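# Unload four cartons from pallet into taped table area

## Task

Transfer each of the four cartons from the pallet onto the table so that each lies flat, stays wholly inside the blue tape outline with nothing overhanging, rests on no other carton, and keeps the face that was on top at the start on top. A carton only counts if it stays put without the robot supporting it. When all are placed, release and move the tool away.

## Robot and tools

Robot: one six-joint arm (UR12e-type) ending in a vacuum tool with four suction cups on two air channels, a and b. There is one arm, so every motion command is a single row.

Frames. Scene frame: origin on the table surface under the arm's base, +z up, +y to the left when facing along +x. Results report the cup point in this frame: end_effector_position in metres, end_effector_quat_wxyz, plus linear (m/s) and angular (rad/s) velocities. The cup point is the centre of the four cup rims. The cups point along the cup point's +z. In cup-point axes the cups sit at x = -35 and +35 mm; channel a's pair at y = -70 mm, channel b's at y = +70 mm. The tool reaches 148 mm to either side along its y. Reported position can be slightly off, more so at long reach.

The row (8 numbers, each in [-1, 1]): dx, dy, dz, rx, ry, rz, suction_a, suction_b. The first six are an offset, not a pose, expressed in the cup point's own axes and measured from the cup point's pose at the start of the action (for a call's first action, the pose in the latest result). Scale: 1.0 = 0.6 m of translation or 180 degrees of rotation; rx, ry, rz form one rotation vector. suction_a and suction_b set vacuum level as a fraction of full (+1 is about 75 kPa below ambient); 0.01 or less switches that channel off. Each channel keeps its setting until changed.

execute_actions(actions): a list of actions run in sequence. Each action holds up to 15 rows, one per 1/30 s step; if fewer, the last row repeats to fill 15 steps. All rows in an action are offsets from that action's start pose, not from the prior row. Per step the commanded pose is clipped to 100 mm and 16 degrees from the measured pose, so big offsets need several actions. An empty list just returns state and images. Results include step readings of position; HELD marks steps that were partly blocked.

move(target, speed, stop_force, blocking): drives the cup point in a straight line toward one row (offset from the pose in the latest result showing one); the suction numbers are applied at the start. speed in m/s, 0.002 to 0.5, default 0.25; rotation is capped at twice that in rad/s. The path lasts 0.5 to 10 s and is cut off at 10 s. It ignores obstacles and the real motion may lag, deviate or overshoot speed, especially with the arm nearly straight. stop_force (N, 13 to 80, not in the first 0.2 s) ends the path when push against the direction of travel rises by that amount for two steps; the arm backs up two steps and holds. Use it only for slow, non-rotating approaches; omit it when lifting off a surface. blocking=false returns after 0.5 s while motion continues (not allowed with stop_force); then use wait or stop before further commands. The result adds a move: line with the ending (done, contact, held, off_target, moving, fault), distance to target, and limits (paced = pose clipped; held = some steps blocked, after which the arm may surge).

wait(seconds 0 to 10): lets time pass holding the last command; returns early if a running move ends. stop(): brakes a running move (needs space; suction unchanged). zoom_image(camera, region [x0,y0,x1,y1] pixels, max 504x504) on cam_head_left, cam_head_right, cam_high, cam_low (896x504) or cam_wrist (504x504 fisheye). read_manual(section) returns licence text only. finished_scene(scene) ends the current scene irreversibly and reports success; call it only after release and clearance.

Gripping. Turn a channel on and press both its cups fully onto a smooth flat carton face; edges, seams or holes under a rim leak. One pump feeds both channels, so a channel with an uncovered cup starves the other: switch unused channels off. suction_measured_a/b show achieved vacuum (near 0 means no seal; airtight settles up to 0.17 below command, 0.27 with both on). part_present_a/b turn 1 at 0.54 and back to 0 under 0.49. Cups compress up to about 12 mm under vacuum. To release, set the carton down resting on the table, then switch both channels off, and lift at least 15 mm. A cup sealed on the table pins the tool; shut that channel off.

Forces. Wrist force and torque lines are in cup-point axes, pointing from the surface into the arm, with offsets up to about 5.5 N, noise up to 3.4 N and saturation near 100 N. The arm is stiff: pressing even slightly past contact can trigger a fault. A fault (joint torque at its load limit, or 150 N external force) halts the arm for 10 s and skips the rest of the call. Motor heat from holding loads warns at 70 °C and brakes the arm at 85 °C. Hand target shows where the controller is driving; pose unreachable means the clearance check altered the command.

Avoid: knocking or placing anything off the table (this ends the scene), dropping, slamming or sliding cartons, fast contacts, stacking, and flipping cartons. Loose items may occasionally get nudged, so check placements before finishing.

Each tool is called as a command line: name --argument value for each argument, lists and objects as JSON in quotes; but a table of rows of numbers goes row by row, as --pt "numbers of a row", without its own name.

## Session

execute_actions --actions '[]'

Scene clock: 0.00 s.
end_effector_position=(+0.6284, +0.0145, +0.4846) suction_measured_a=0.01 part_present_a=0 suction_measured_b=0.01 part_present_b=0 end_effector_quat_wxyz=(+0.000, +0.699, +0.715, +0.001) end_effector_velocity=(-0.000, +0.001, -0.001) end_effector_angular_velocity=(+0.000, +0.001, +0.001)
Joint positions: [-0.28  -1.703  1.857 -1.726 -1.571 -1.851]
Joint velocities: [ 0.001 -0.     0.001 -0.     0.     0.   ]
Motor temperatures (°C, as the motors report them): [23 19 21 31 29 28]
Wrist force (N, on the end effector, along its own x y z axes, offset not removed): no reading
Wrist torque (N m, same axes, about the end effector's origin, offset not removed): no reading
Hand target: +0.628, +0.014, +0.485; +0.000, +0.699, +0.715, +0.001

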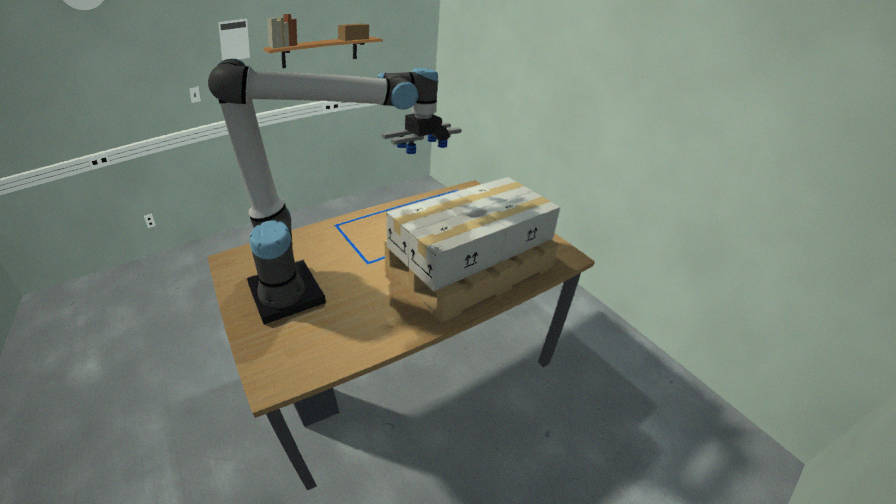

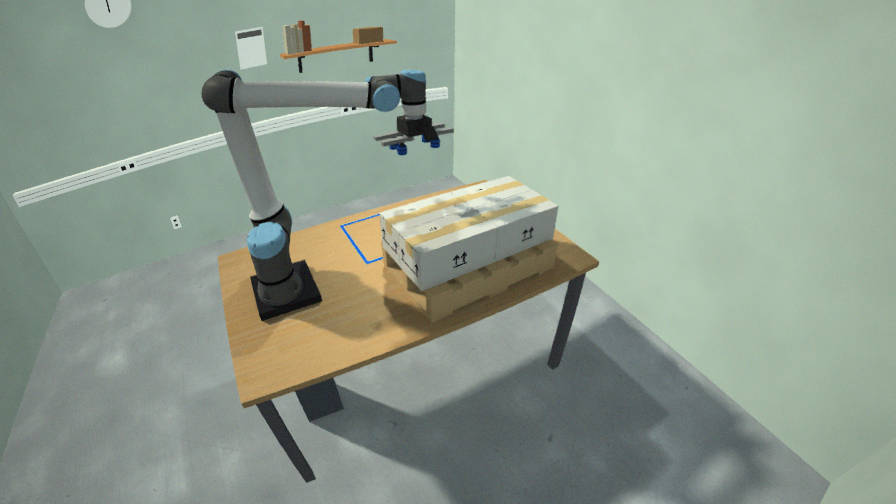

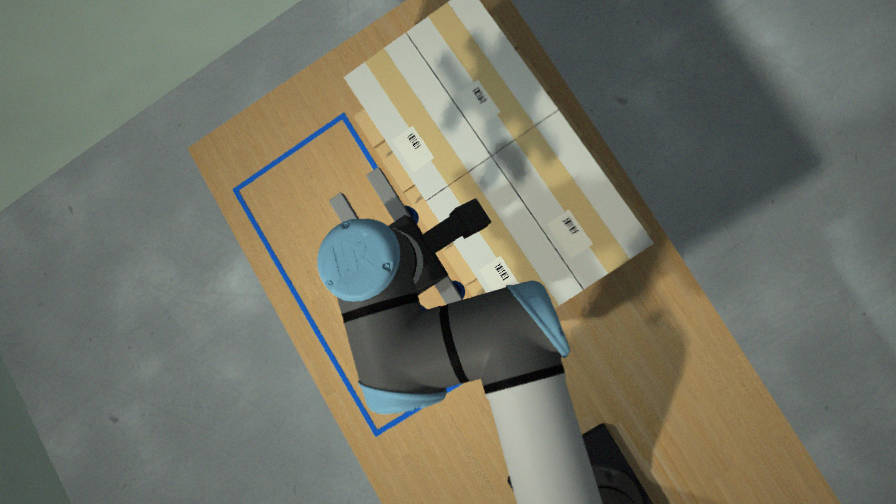

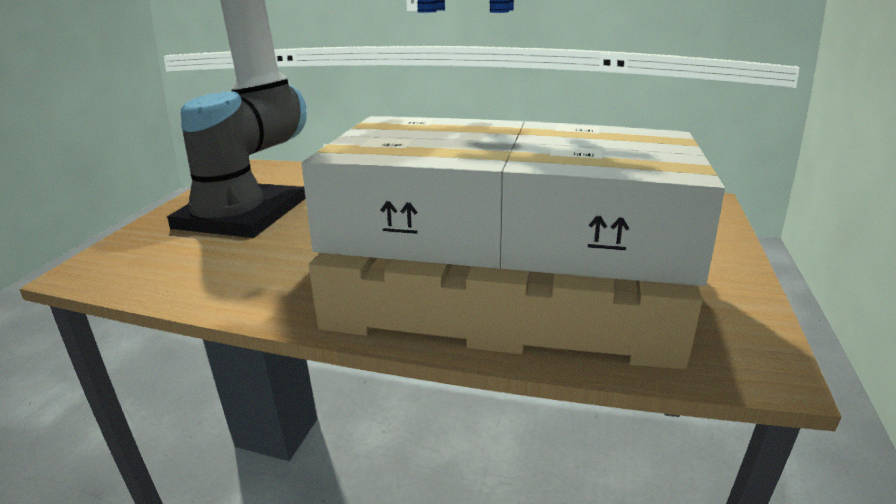

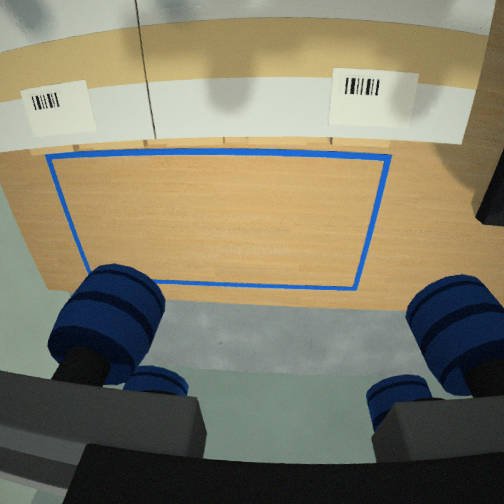

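move --target '[-0.227,-0.094,0.29,0,0,0.007,0,0]' --speed 0.35

Scene clock: 18.17 s.
end_effector_position=(+0.5753, -0.1225, +0.3107) suction_measured_a=0.01 part_present_a=0 suction_measured_b=0.01 part_present_b=0 end_effector_quat_wxyz=(+0.000, +0.707, +0.708, +0.000) end_effector_velocity=(-0.000, -0.002, -0.003) end_effector_angular_velocity=(+0.001, -0.001, -0.000)
Joint positions: [-0.533 -1.678  2.157 -2.05  -1.571 -2.082]
Joint velocities: [-0.004  0.002  0.003 -0.006  0.001 -0.004]
Motor temperatures (°C, as the motors report them): [23 19 21 31 29 28]
Wrist force (N, on the end effector, along its own x y z axes, offset not removed): [-0.9 -0.6 -1.6]
Wrist torque (N m, same axes, about the end effector's origin, offset not removed): [-0.04 -0.01 0.12]
Hand target: +0.575, -0.123, +0.310; +0.000, +0.707, +0.708, +0.001
Off the commanded pose: 0.001 m, 0 deg.
move: done

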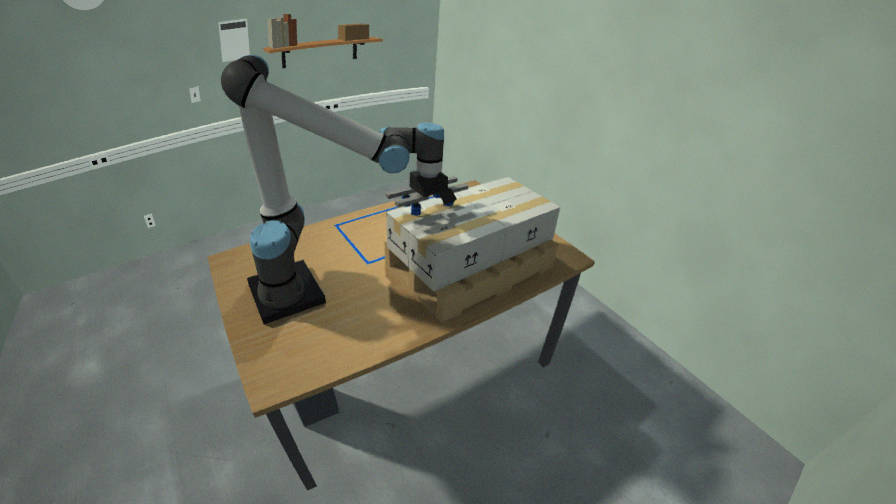

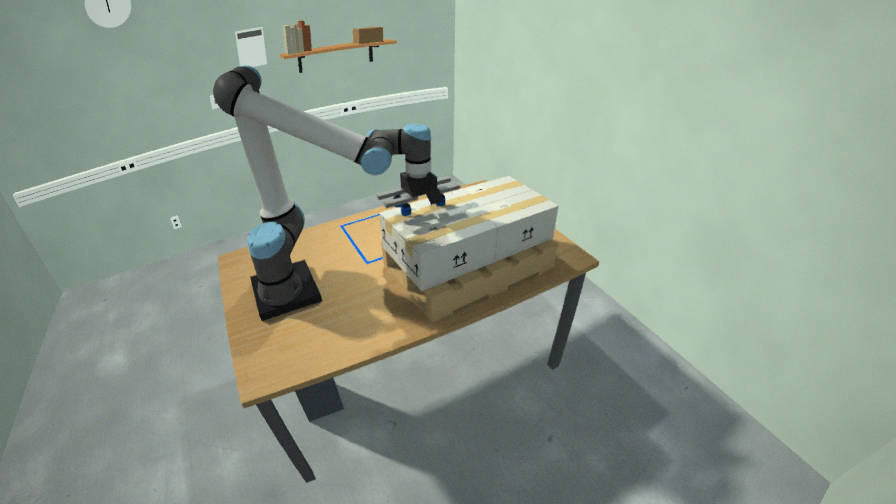

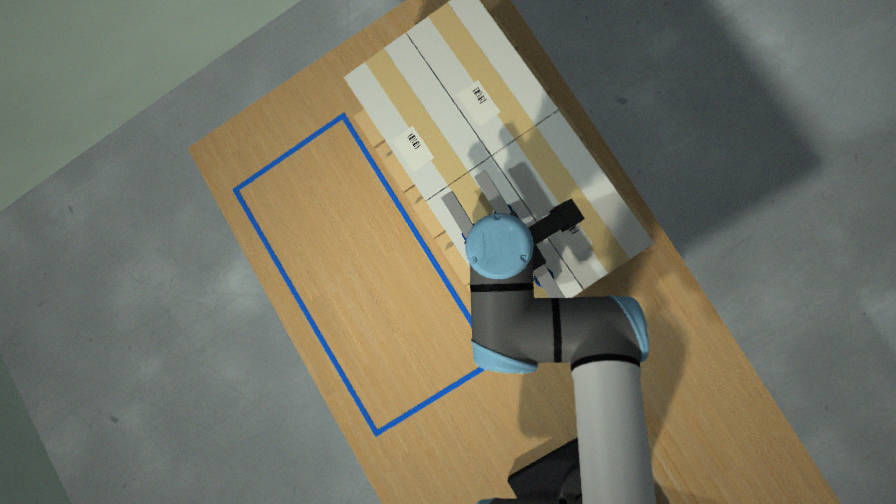

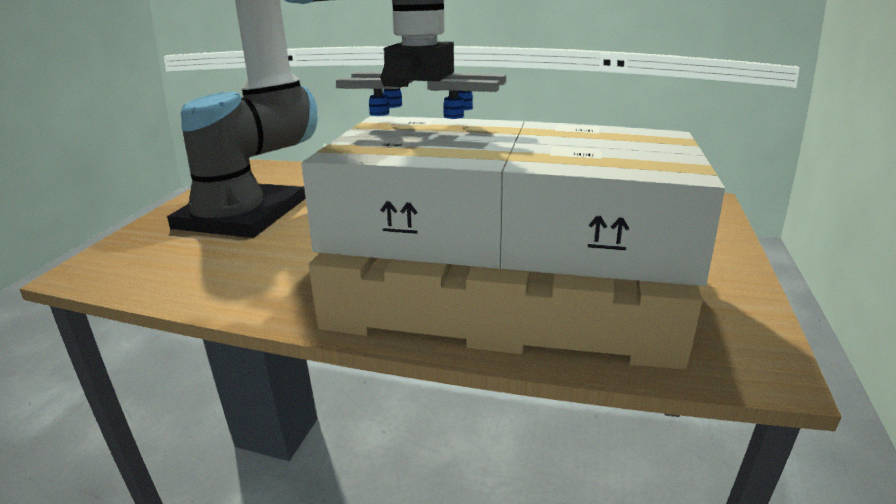

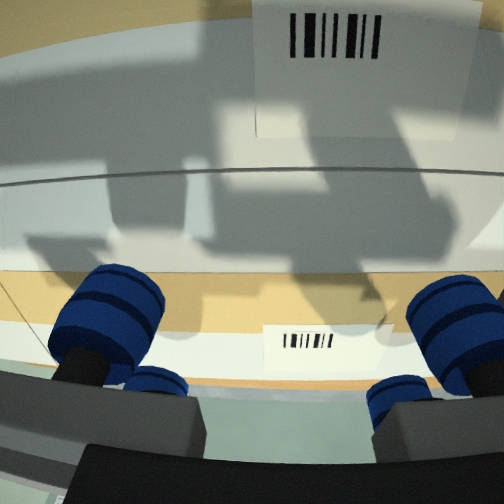

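move --target '[0,0.01,0.04,0,0,-0.008,0,0]' --speed 0.15

move --target '[0,0,0.035,0,0,0,0,0]' --speed 0.03 --stop_force 13

Scene clock: 29.87 s.
end_effector_position=(+0.5812, -0.1225, +0.2871) suction_measured_a=0.01 part_present_a=0 suction_measured_b=0.01 part_present_b=0 end_effector_quat_wxyz=(+0.000, +0.698, +0.716, +0.001) end_effector_velocity=(+0.001, -0.001, -0.002) end_effector_angular_velocity=(-0.001, -0.002, +0.002)
Joint positions: [-0.528 -1.645  2.175 -2.101 -1.571 -2.102]
Joint velocities: [-0.     0.004  0.    -0.006 -0.    -0.002]
Motor temperatures (°C, as the motors report them): [23 19 21 31 29 28]
Wrist force (N, on the end effector, along its own x y z axes, offset not removed): [0.2 1.8 0.3]
Wrist torque (N m, same axes, about the end effector's origin, offset not removed): [0.26 -0.15 0.07]
Hand target: +0.581, -0.122, +0.287; +0.000, +0.698, +0.716, +0.000
Off the commanded pose: 0.000 m, 0 deg.
move: done

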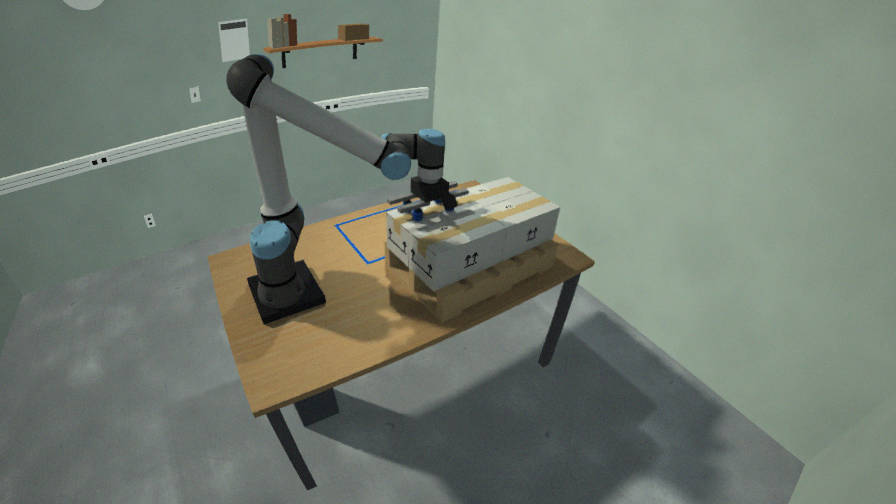

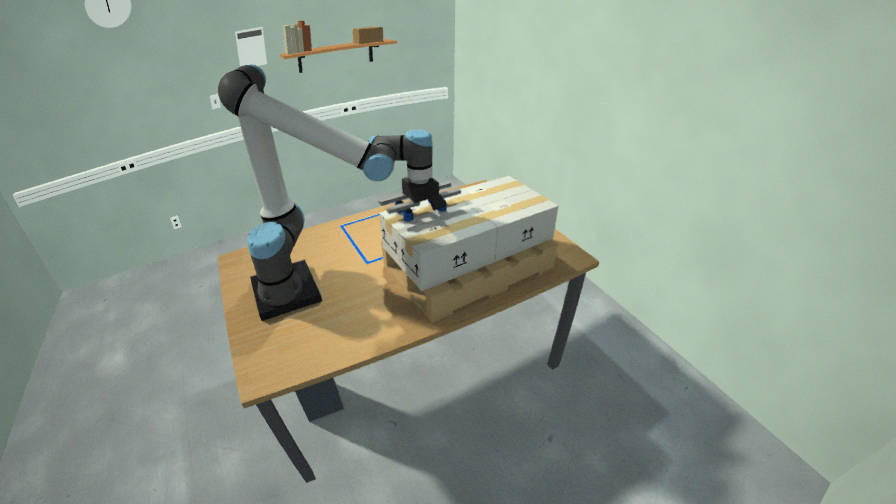

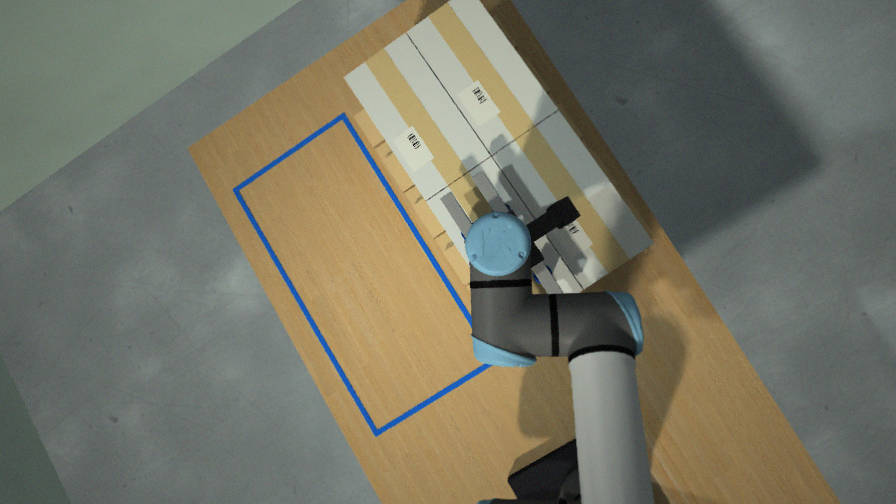

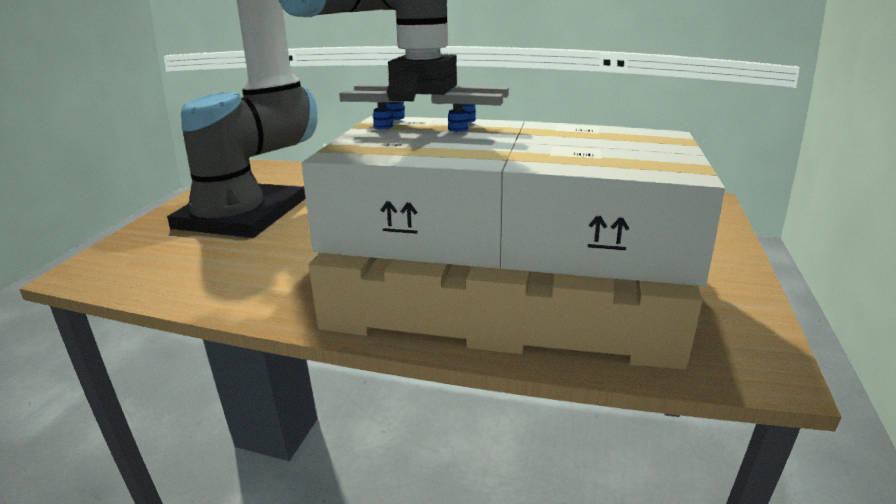

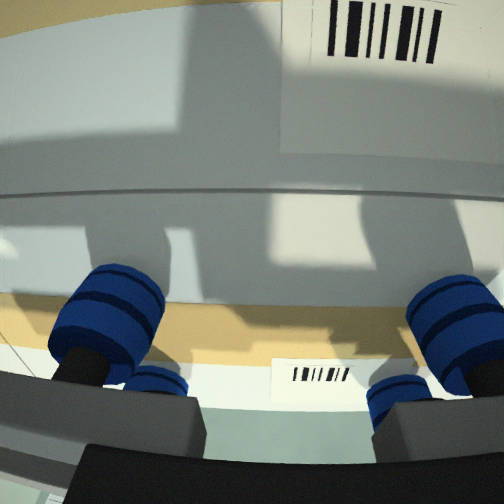

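Scene clock: 30.80 s.
end_effector_position=(+0.5812, -0.1224, +0.2771) suction_measured_a=0.01 part_present_a=0 suction_measured_b=0.01 part_present_b=0 end_effector_quat_wxyz=(+0.000, +0.698, +0.716, +0.001) end_effector_velocity=(-0.000, -0.001, +0.003) end_effector_angular_velocity=(-0.001, -0.001, -0.001)
Joint positions: [-0.528 -1.635  2.186 -2.122 -1.571 -2.102]
Joint velocities: [-0.001 -0.003 -0.003  0.005 -0.     0.   ]
Motor temperatures (°C, as the motors report them): [23 19 21 31 29 28]
Wrist force (N, on the end effector, along its own x y z axes, offset not removed): [-2.1 -2.6 -16.3]
Wrist torque (N m, same axes, about the end effector's origin, offset not removed): [-0.32 0.14 0.14]
Hand target: +0.581, -0.122, +0.277; +0.000, +0.698, +0.716, +0.001
Off the commanded pose: 0.011 m, 0 deg.
move: contact

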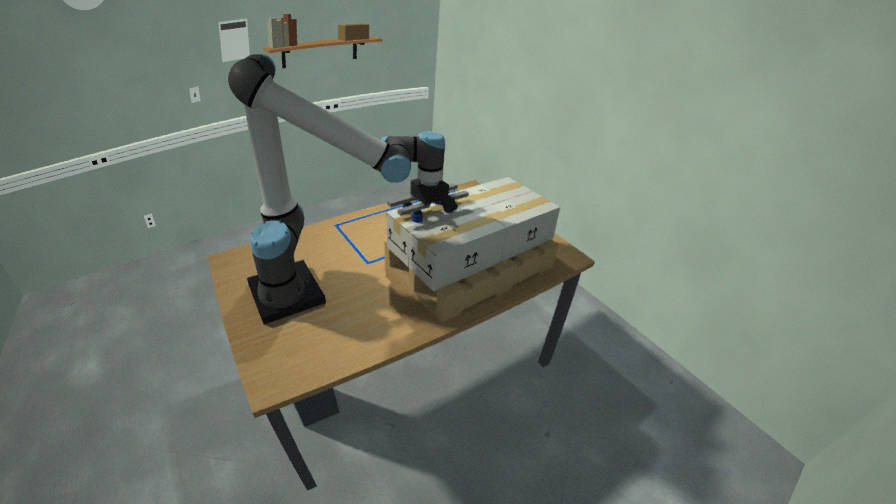

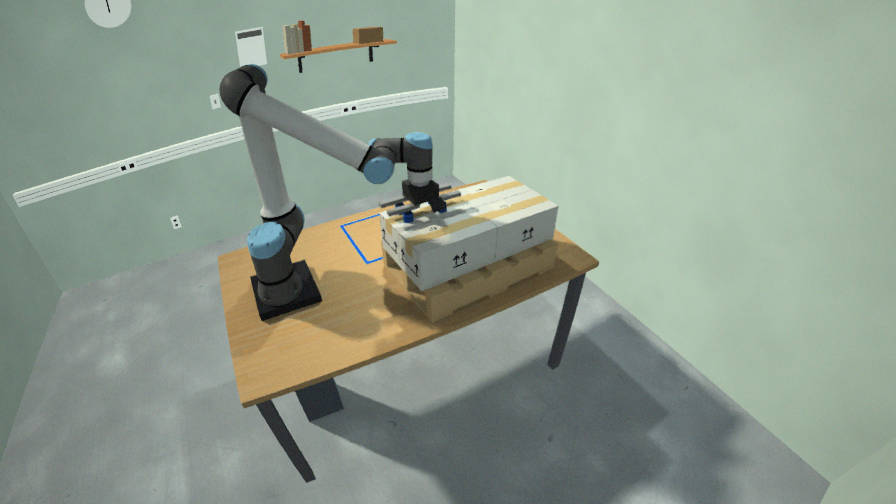

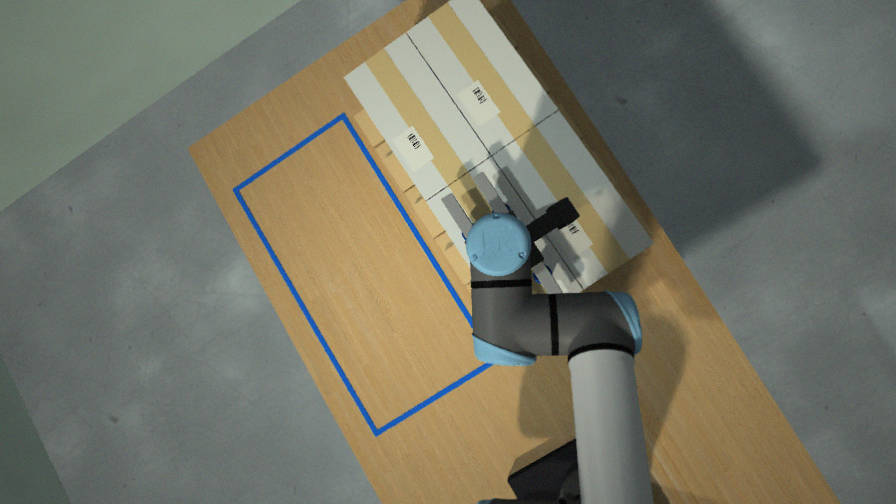

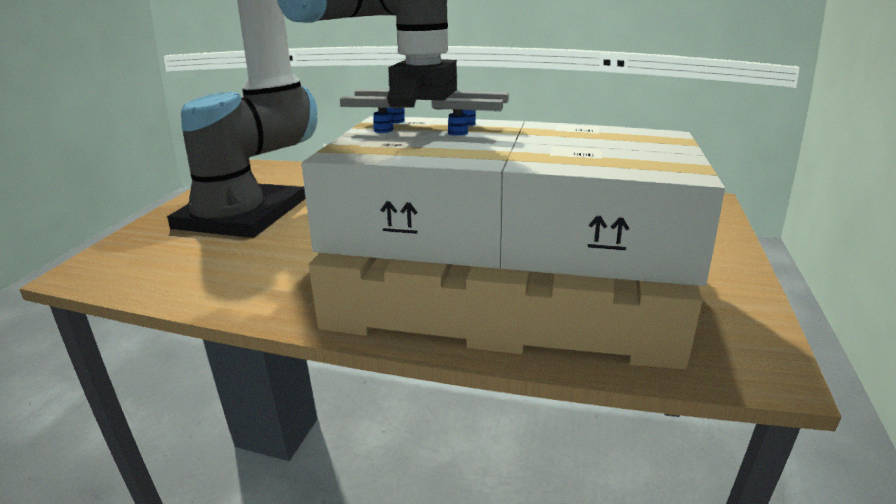

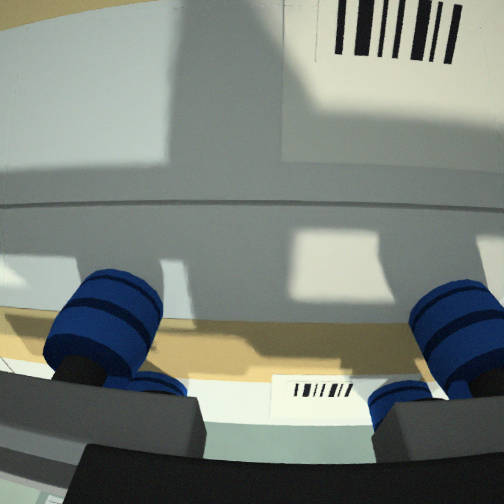

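execute_actions --actions '[[[0,0,0.002,0,0,0,1,1]],[[0,0,0,0,0,0,1,1],[0,0,0,0,0,0,1,1],[0,0,0,0,0,0,1,1],[0,0,0,0,0,0,1,1],[0,0,0,0,0,0,1,1],[0,0,-0.006,0,0,0,1,1],[0.001,-0.001,-0.012,0,0,0,1,1],[0.002,-0.002,-0.02,0,0,0,1,1],[0.003,-0.003,-0.028,0,0,0,1,1],[0.004,-0.004,-0.036,0,0,0,1,1],[0.005,-0.005,-0.042,0,0,0,1,1]]]'

Scene clock: 40.73 s.
end_effector_position=(+0.5790, -0.1203, +0.2950) suction_measured_a=0.71 part_present_a=1 suction_measured_b=0.71 part_present_b=1 end_effector_quat_wxyz=(+0.000, +0.698, +0.716, +0.001) end_effector_velocity=(-0.007, +0.007, +0.049) end_effector_angular_velocity=(+0.001, -0.000, +0.000)
Joint positions: [-0.527 -1.658  2.17  -2.085 -1.571 -2.101]
Joint velocities: [ 0.004 -0.061 -0.043  0.105  0.001  0.004]
Motor temperatures (°C, as the motors report them): [23 19 21 31 29 28]
Wrist force (N, on the end effector, along its own x y z axes, offset not removed): [0.3 -0.4 17.2]
Wrist torque (N m, same axes, about the end effector's origin, offset not removed): [-0.25 -0.18 0.12]
Hand target: +0.578, -0.120, +0.301; +0.000, +0.698, +0.716, +0.001
Off the commanded pose: 0.006 m, 0 deg.
Step readings (end_effector_position; steps 1 to 15: 1st action; 16 to 30: 2nd action):
0: (+0.5812, -0.1224, +0.2774)
1: (+0.5812, -0.1224, +0.2774)
2: (+0.5812, -0.1225, +0.2774)
4: (+0.5811, -0.1224, +0.2768)
8: (+0.5811, -0.1224, +0.2761)
15: (+0.5812, -0.1224, +0.2759)
16: (+0.5812, -0.1224, +0.2759)
17: (+0.5812, -0.1224, +0.2759)
19: (+0.5812, -0.1224, +0.2759)
23: (+0.5810, -0.1223, +0.2772)
30: end_effector_position above

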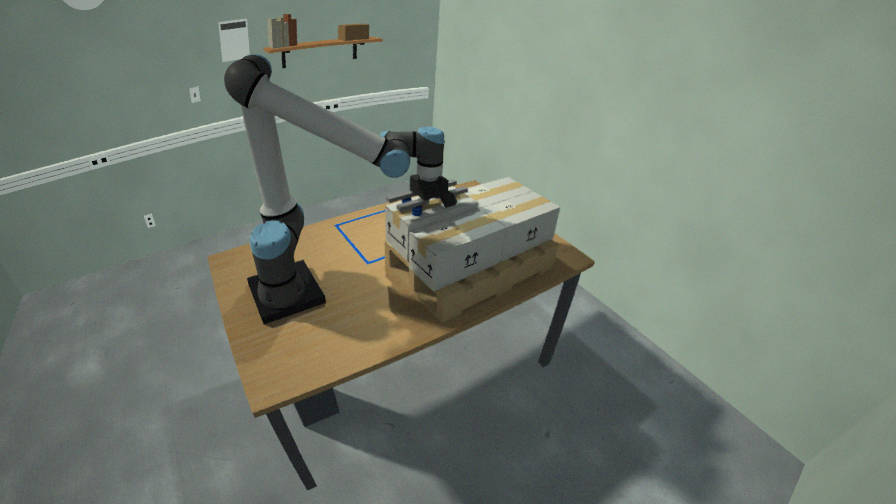

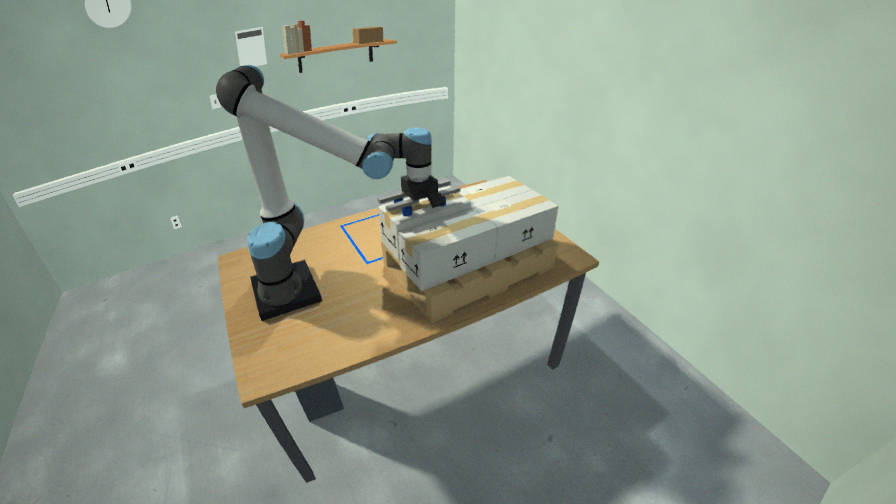

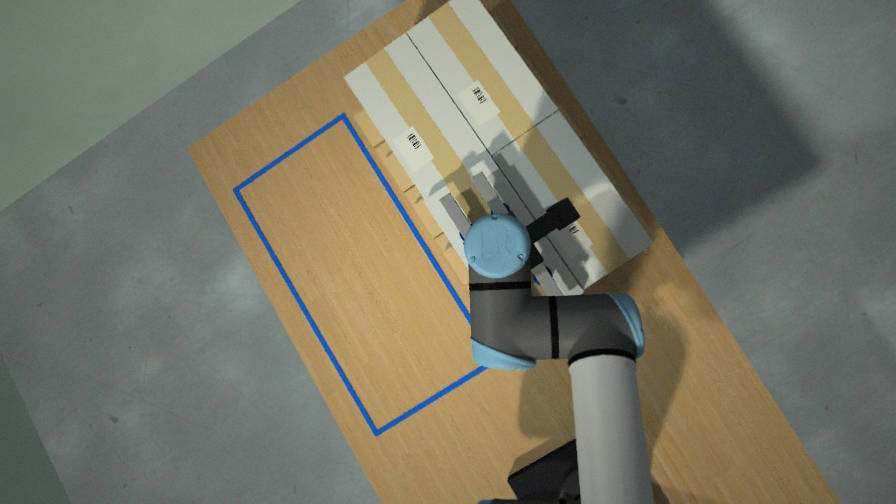

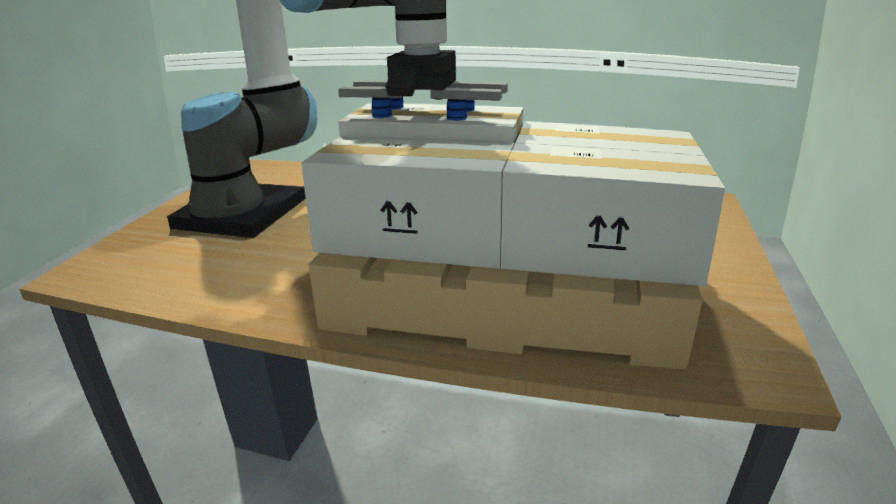

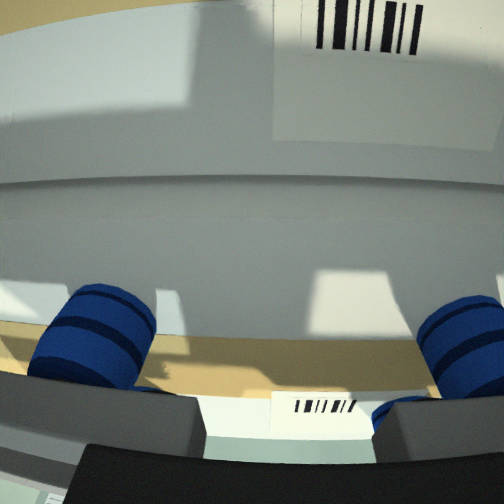

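move --target '[0.367,-0.008,-0.01,0,0,0,1,1]' --speed 0.35

move --target '[0.345,-0.013,0.24,0,0,0.008,1,1]' --speed 0.35

Scene clock: 48.43 s.
end_effector_position=(+0.5683, +0.0991, +0.3011) suction_measured_a=0.76 part_present_a=1 suction_measured_b=0.76 part_present_b=1 end_effector_quat_wxyz=(+0.000, +0.698, +0.716, +0.001) end_effector_velocity=(+0.001, +0.003, -0.000) end_effector_angular_velocity=(-0.000, +0.001, -0.000)
Joint positions: [-0.157 -1.689  2.186 -2.069 -1.571 -1.731]
Joint velocities: [ 0.006  0.003 -0.002 -0.    -0.     0.006]
Motor temperatures (°C, as the motors report them): [23 19 21 31 29 28]
Wrist force (N, on the end effector, along its own x y z axes, offset not removed): [1.1 -2.6 20.9]
Wrist torque (N m, same axes, about the end effector's origin, offset not removed): [-0.65 -0.25 0.09]
Hand target: +0.568, +0.100, +0.301; +0.000, +0.698, +0.716, +0.001
Off the commanded pose: 0.001 m, 0 deg.
move: done

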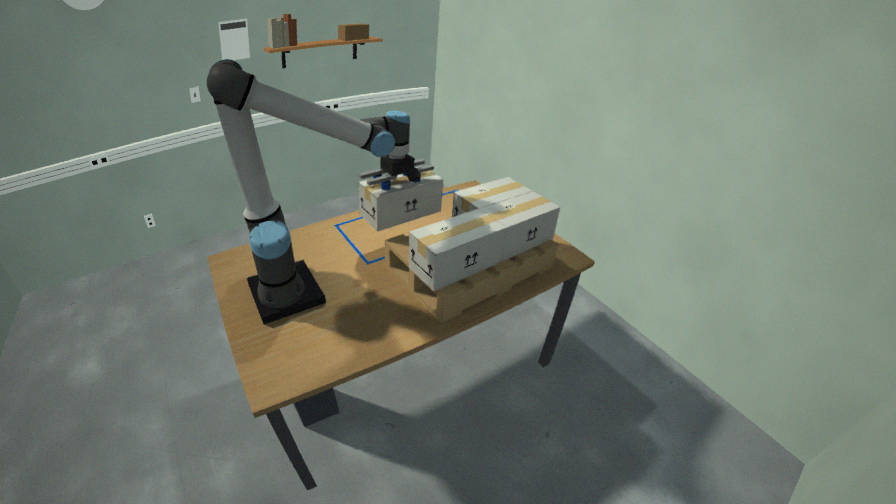

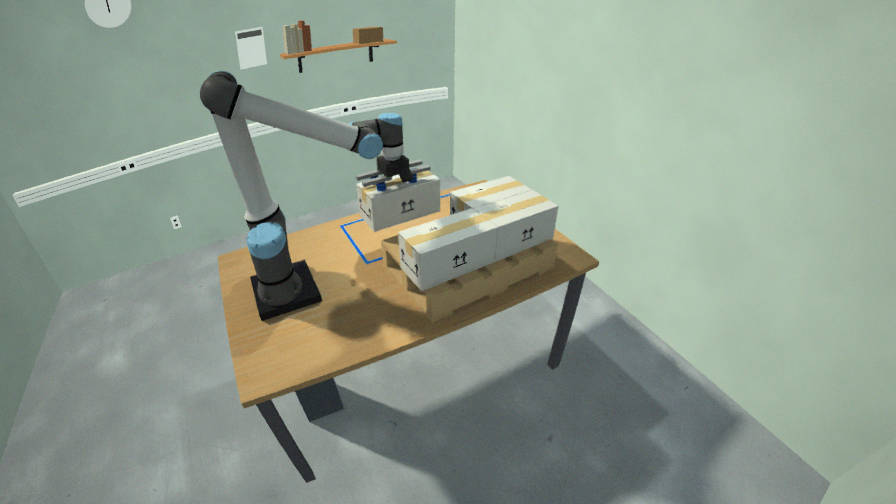

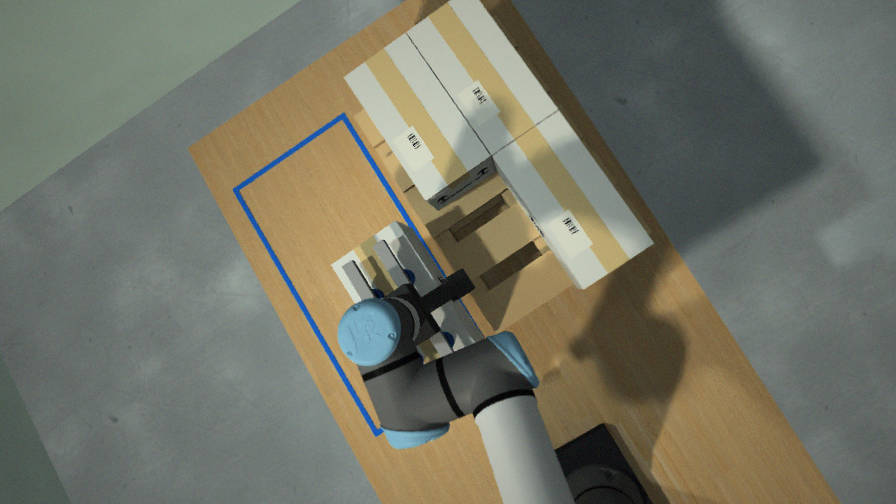

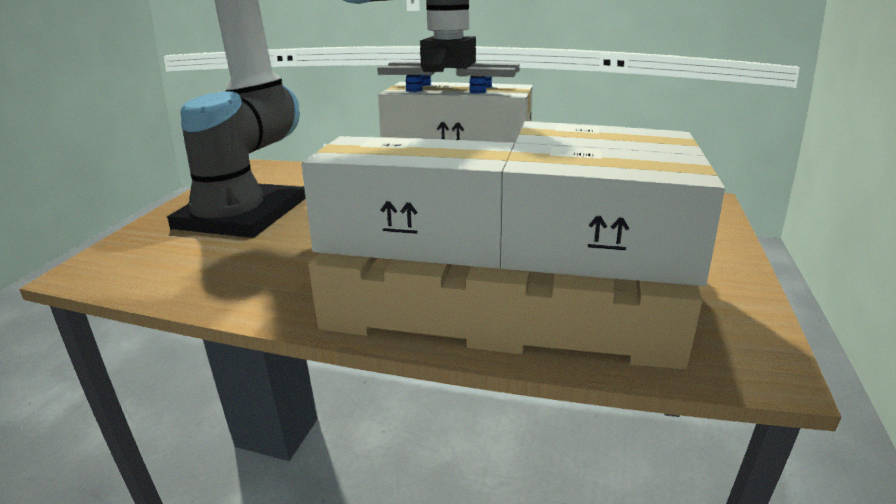

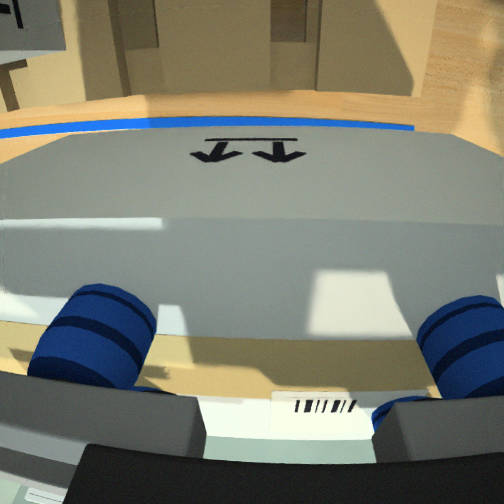

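Scene clock: 49.93 s.
end_effector_position=(+0.5551, +0.3055, +0.1576) suction_measured_a=0.76 part_present_a=1 suction_measured_b=0.76 part_present_b=1 end_effector_quat_wxyz=(+0.000, +0.707, +0.708, +0.001) end_effector_velocity=(+0.000, +0.002, -0.001) end_effector_angular_velocity=(-0.001, -0.001, -0.000)
Joint positions: [ 0.202 -1.417  2.224 -2.38  -1.571 -1.347]
Joint velocities: [ 0.004  0.004 -0.001 -0.003 -0.001  0.004]
Motor temperatures (°C, as the motors report them): [23 19 21 31 29 28]
Wrist force (N, on the end effector, along its own x y z axes, offset not removed): [0.6 -0.4 20.8]
Wrist torque (N m, same axes, about the end effector's origin, offset not removed): [-0.37 -0.21 -0.13]
Hand target: +0.555, +0.306, +0.157; +0.000, +0.707, +0.708, +0.001
Off the commanded pose: 0.001 m, 0 deg.
move: done

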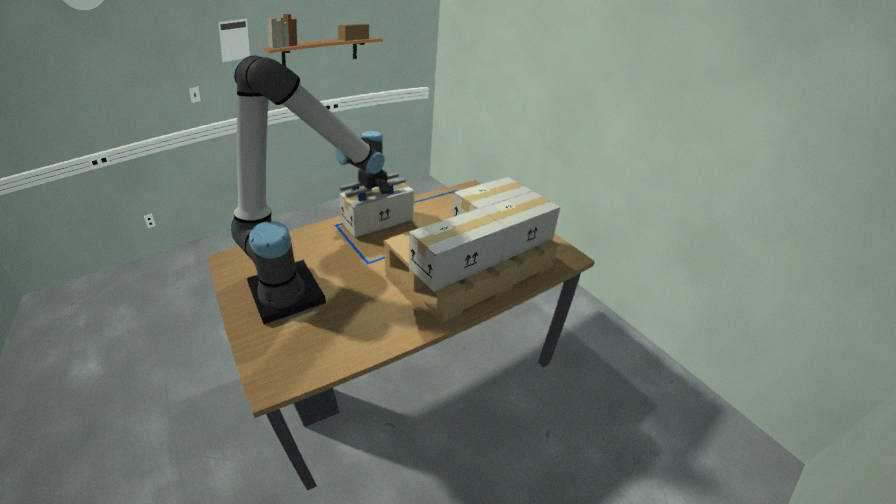

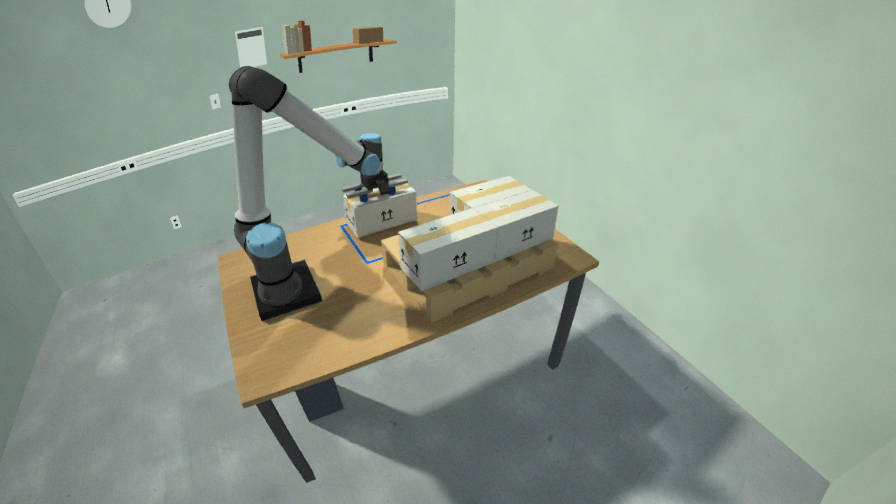

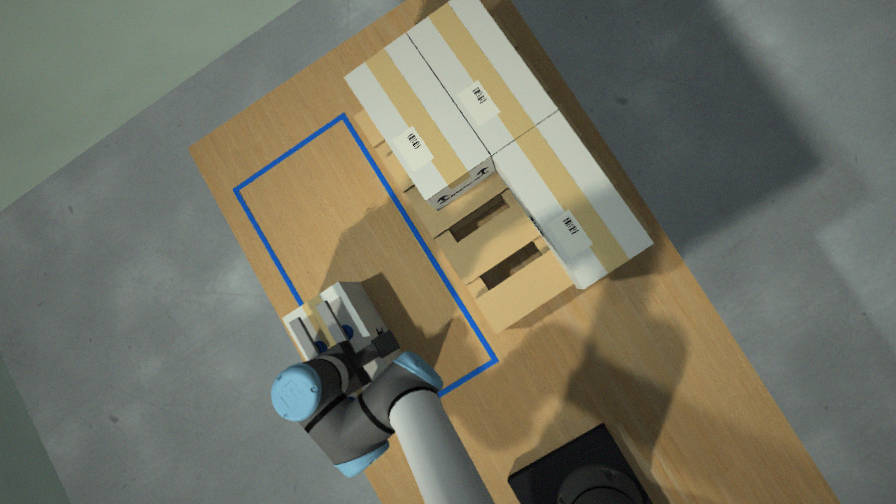

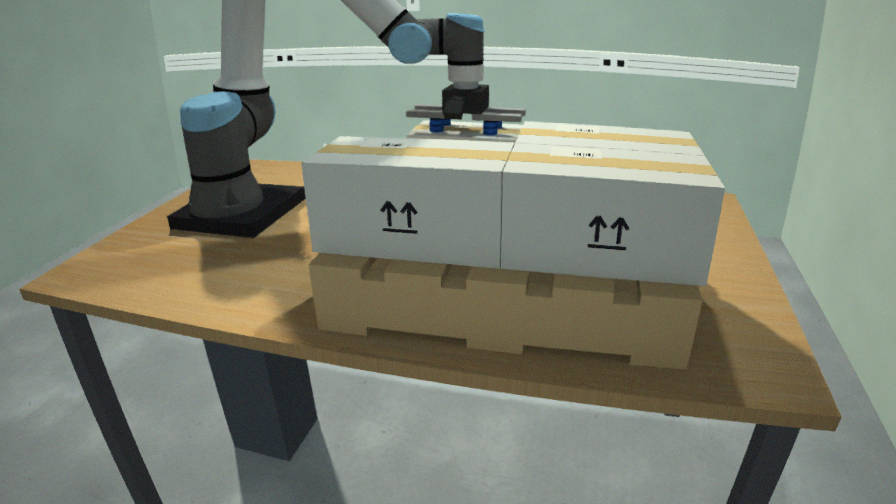

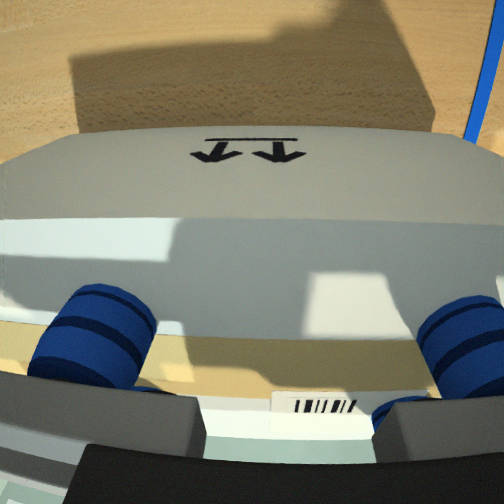

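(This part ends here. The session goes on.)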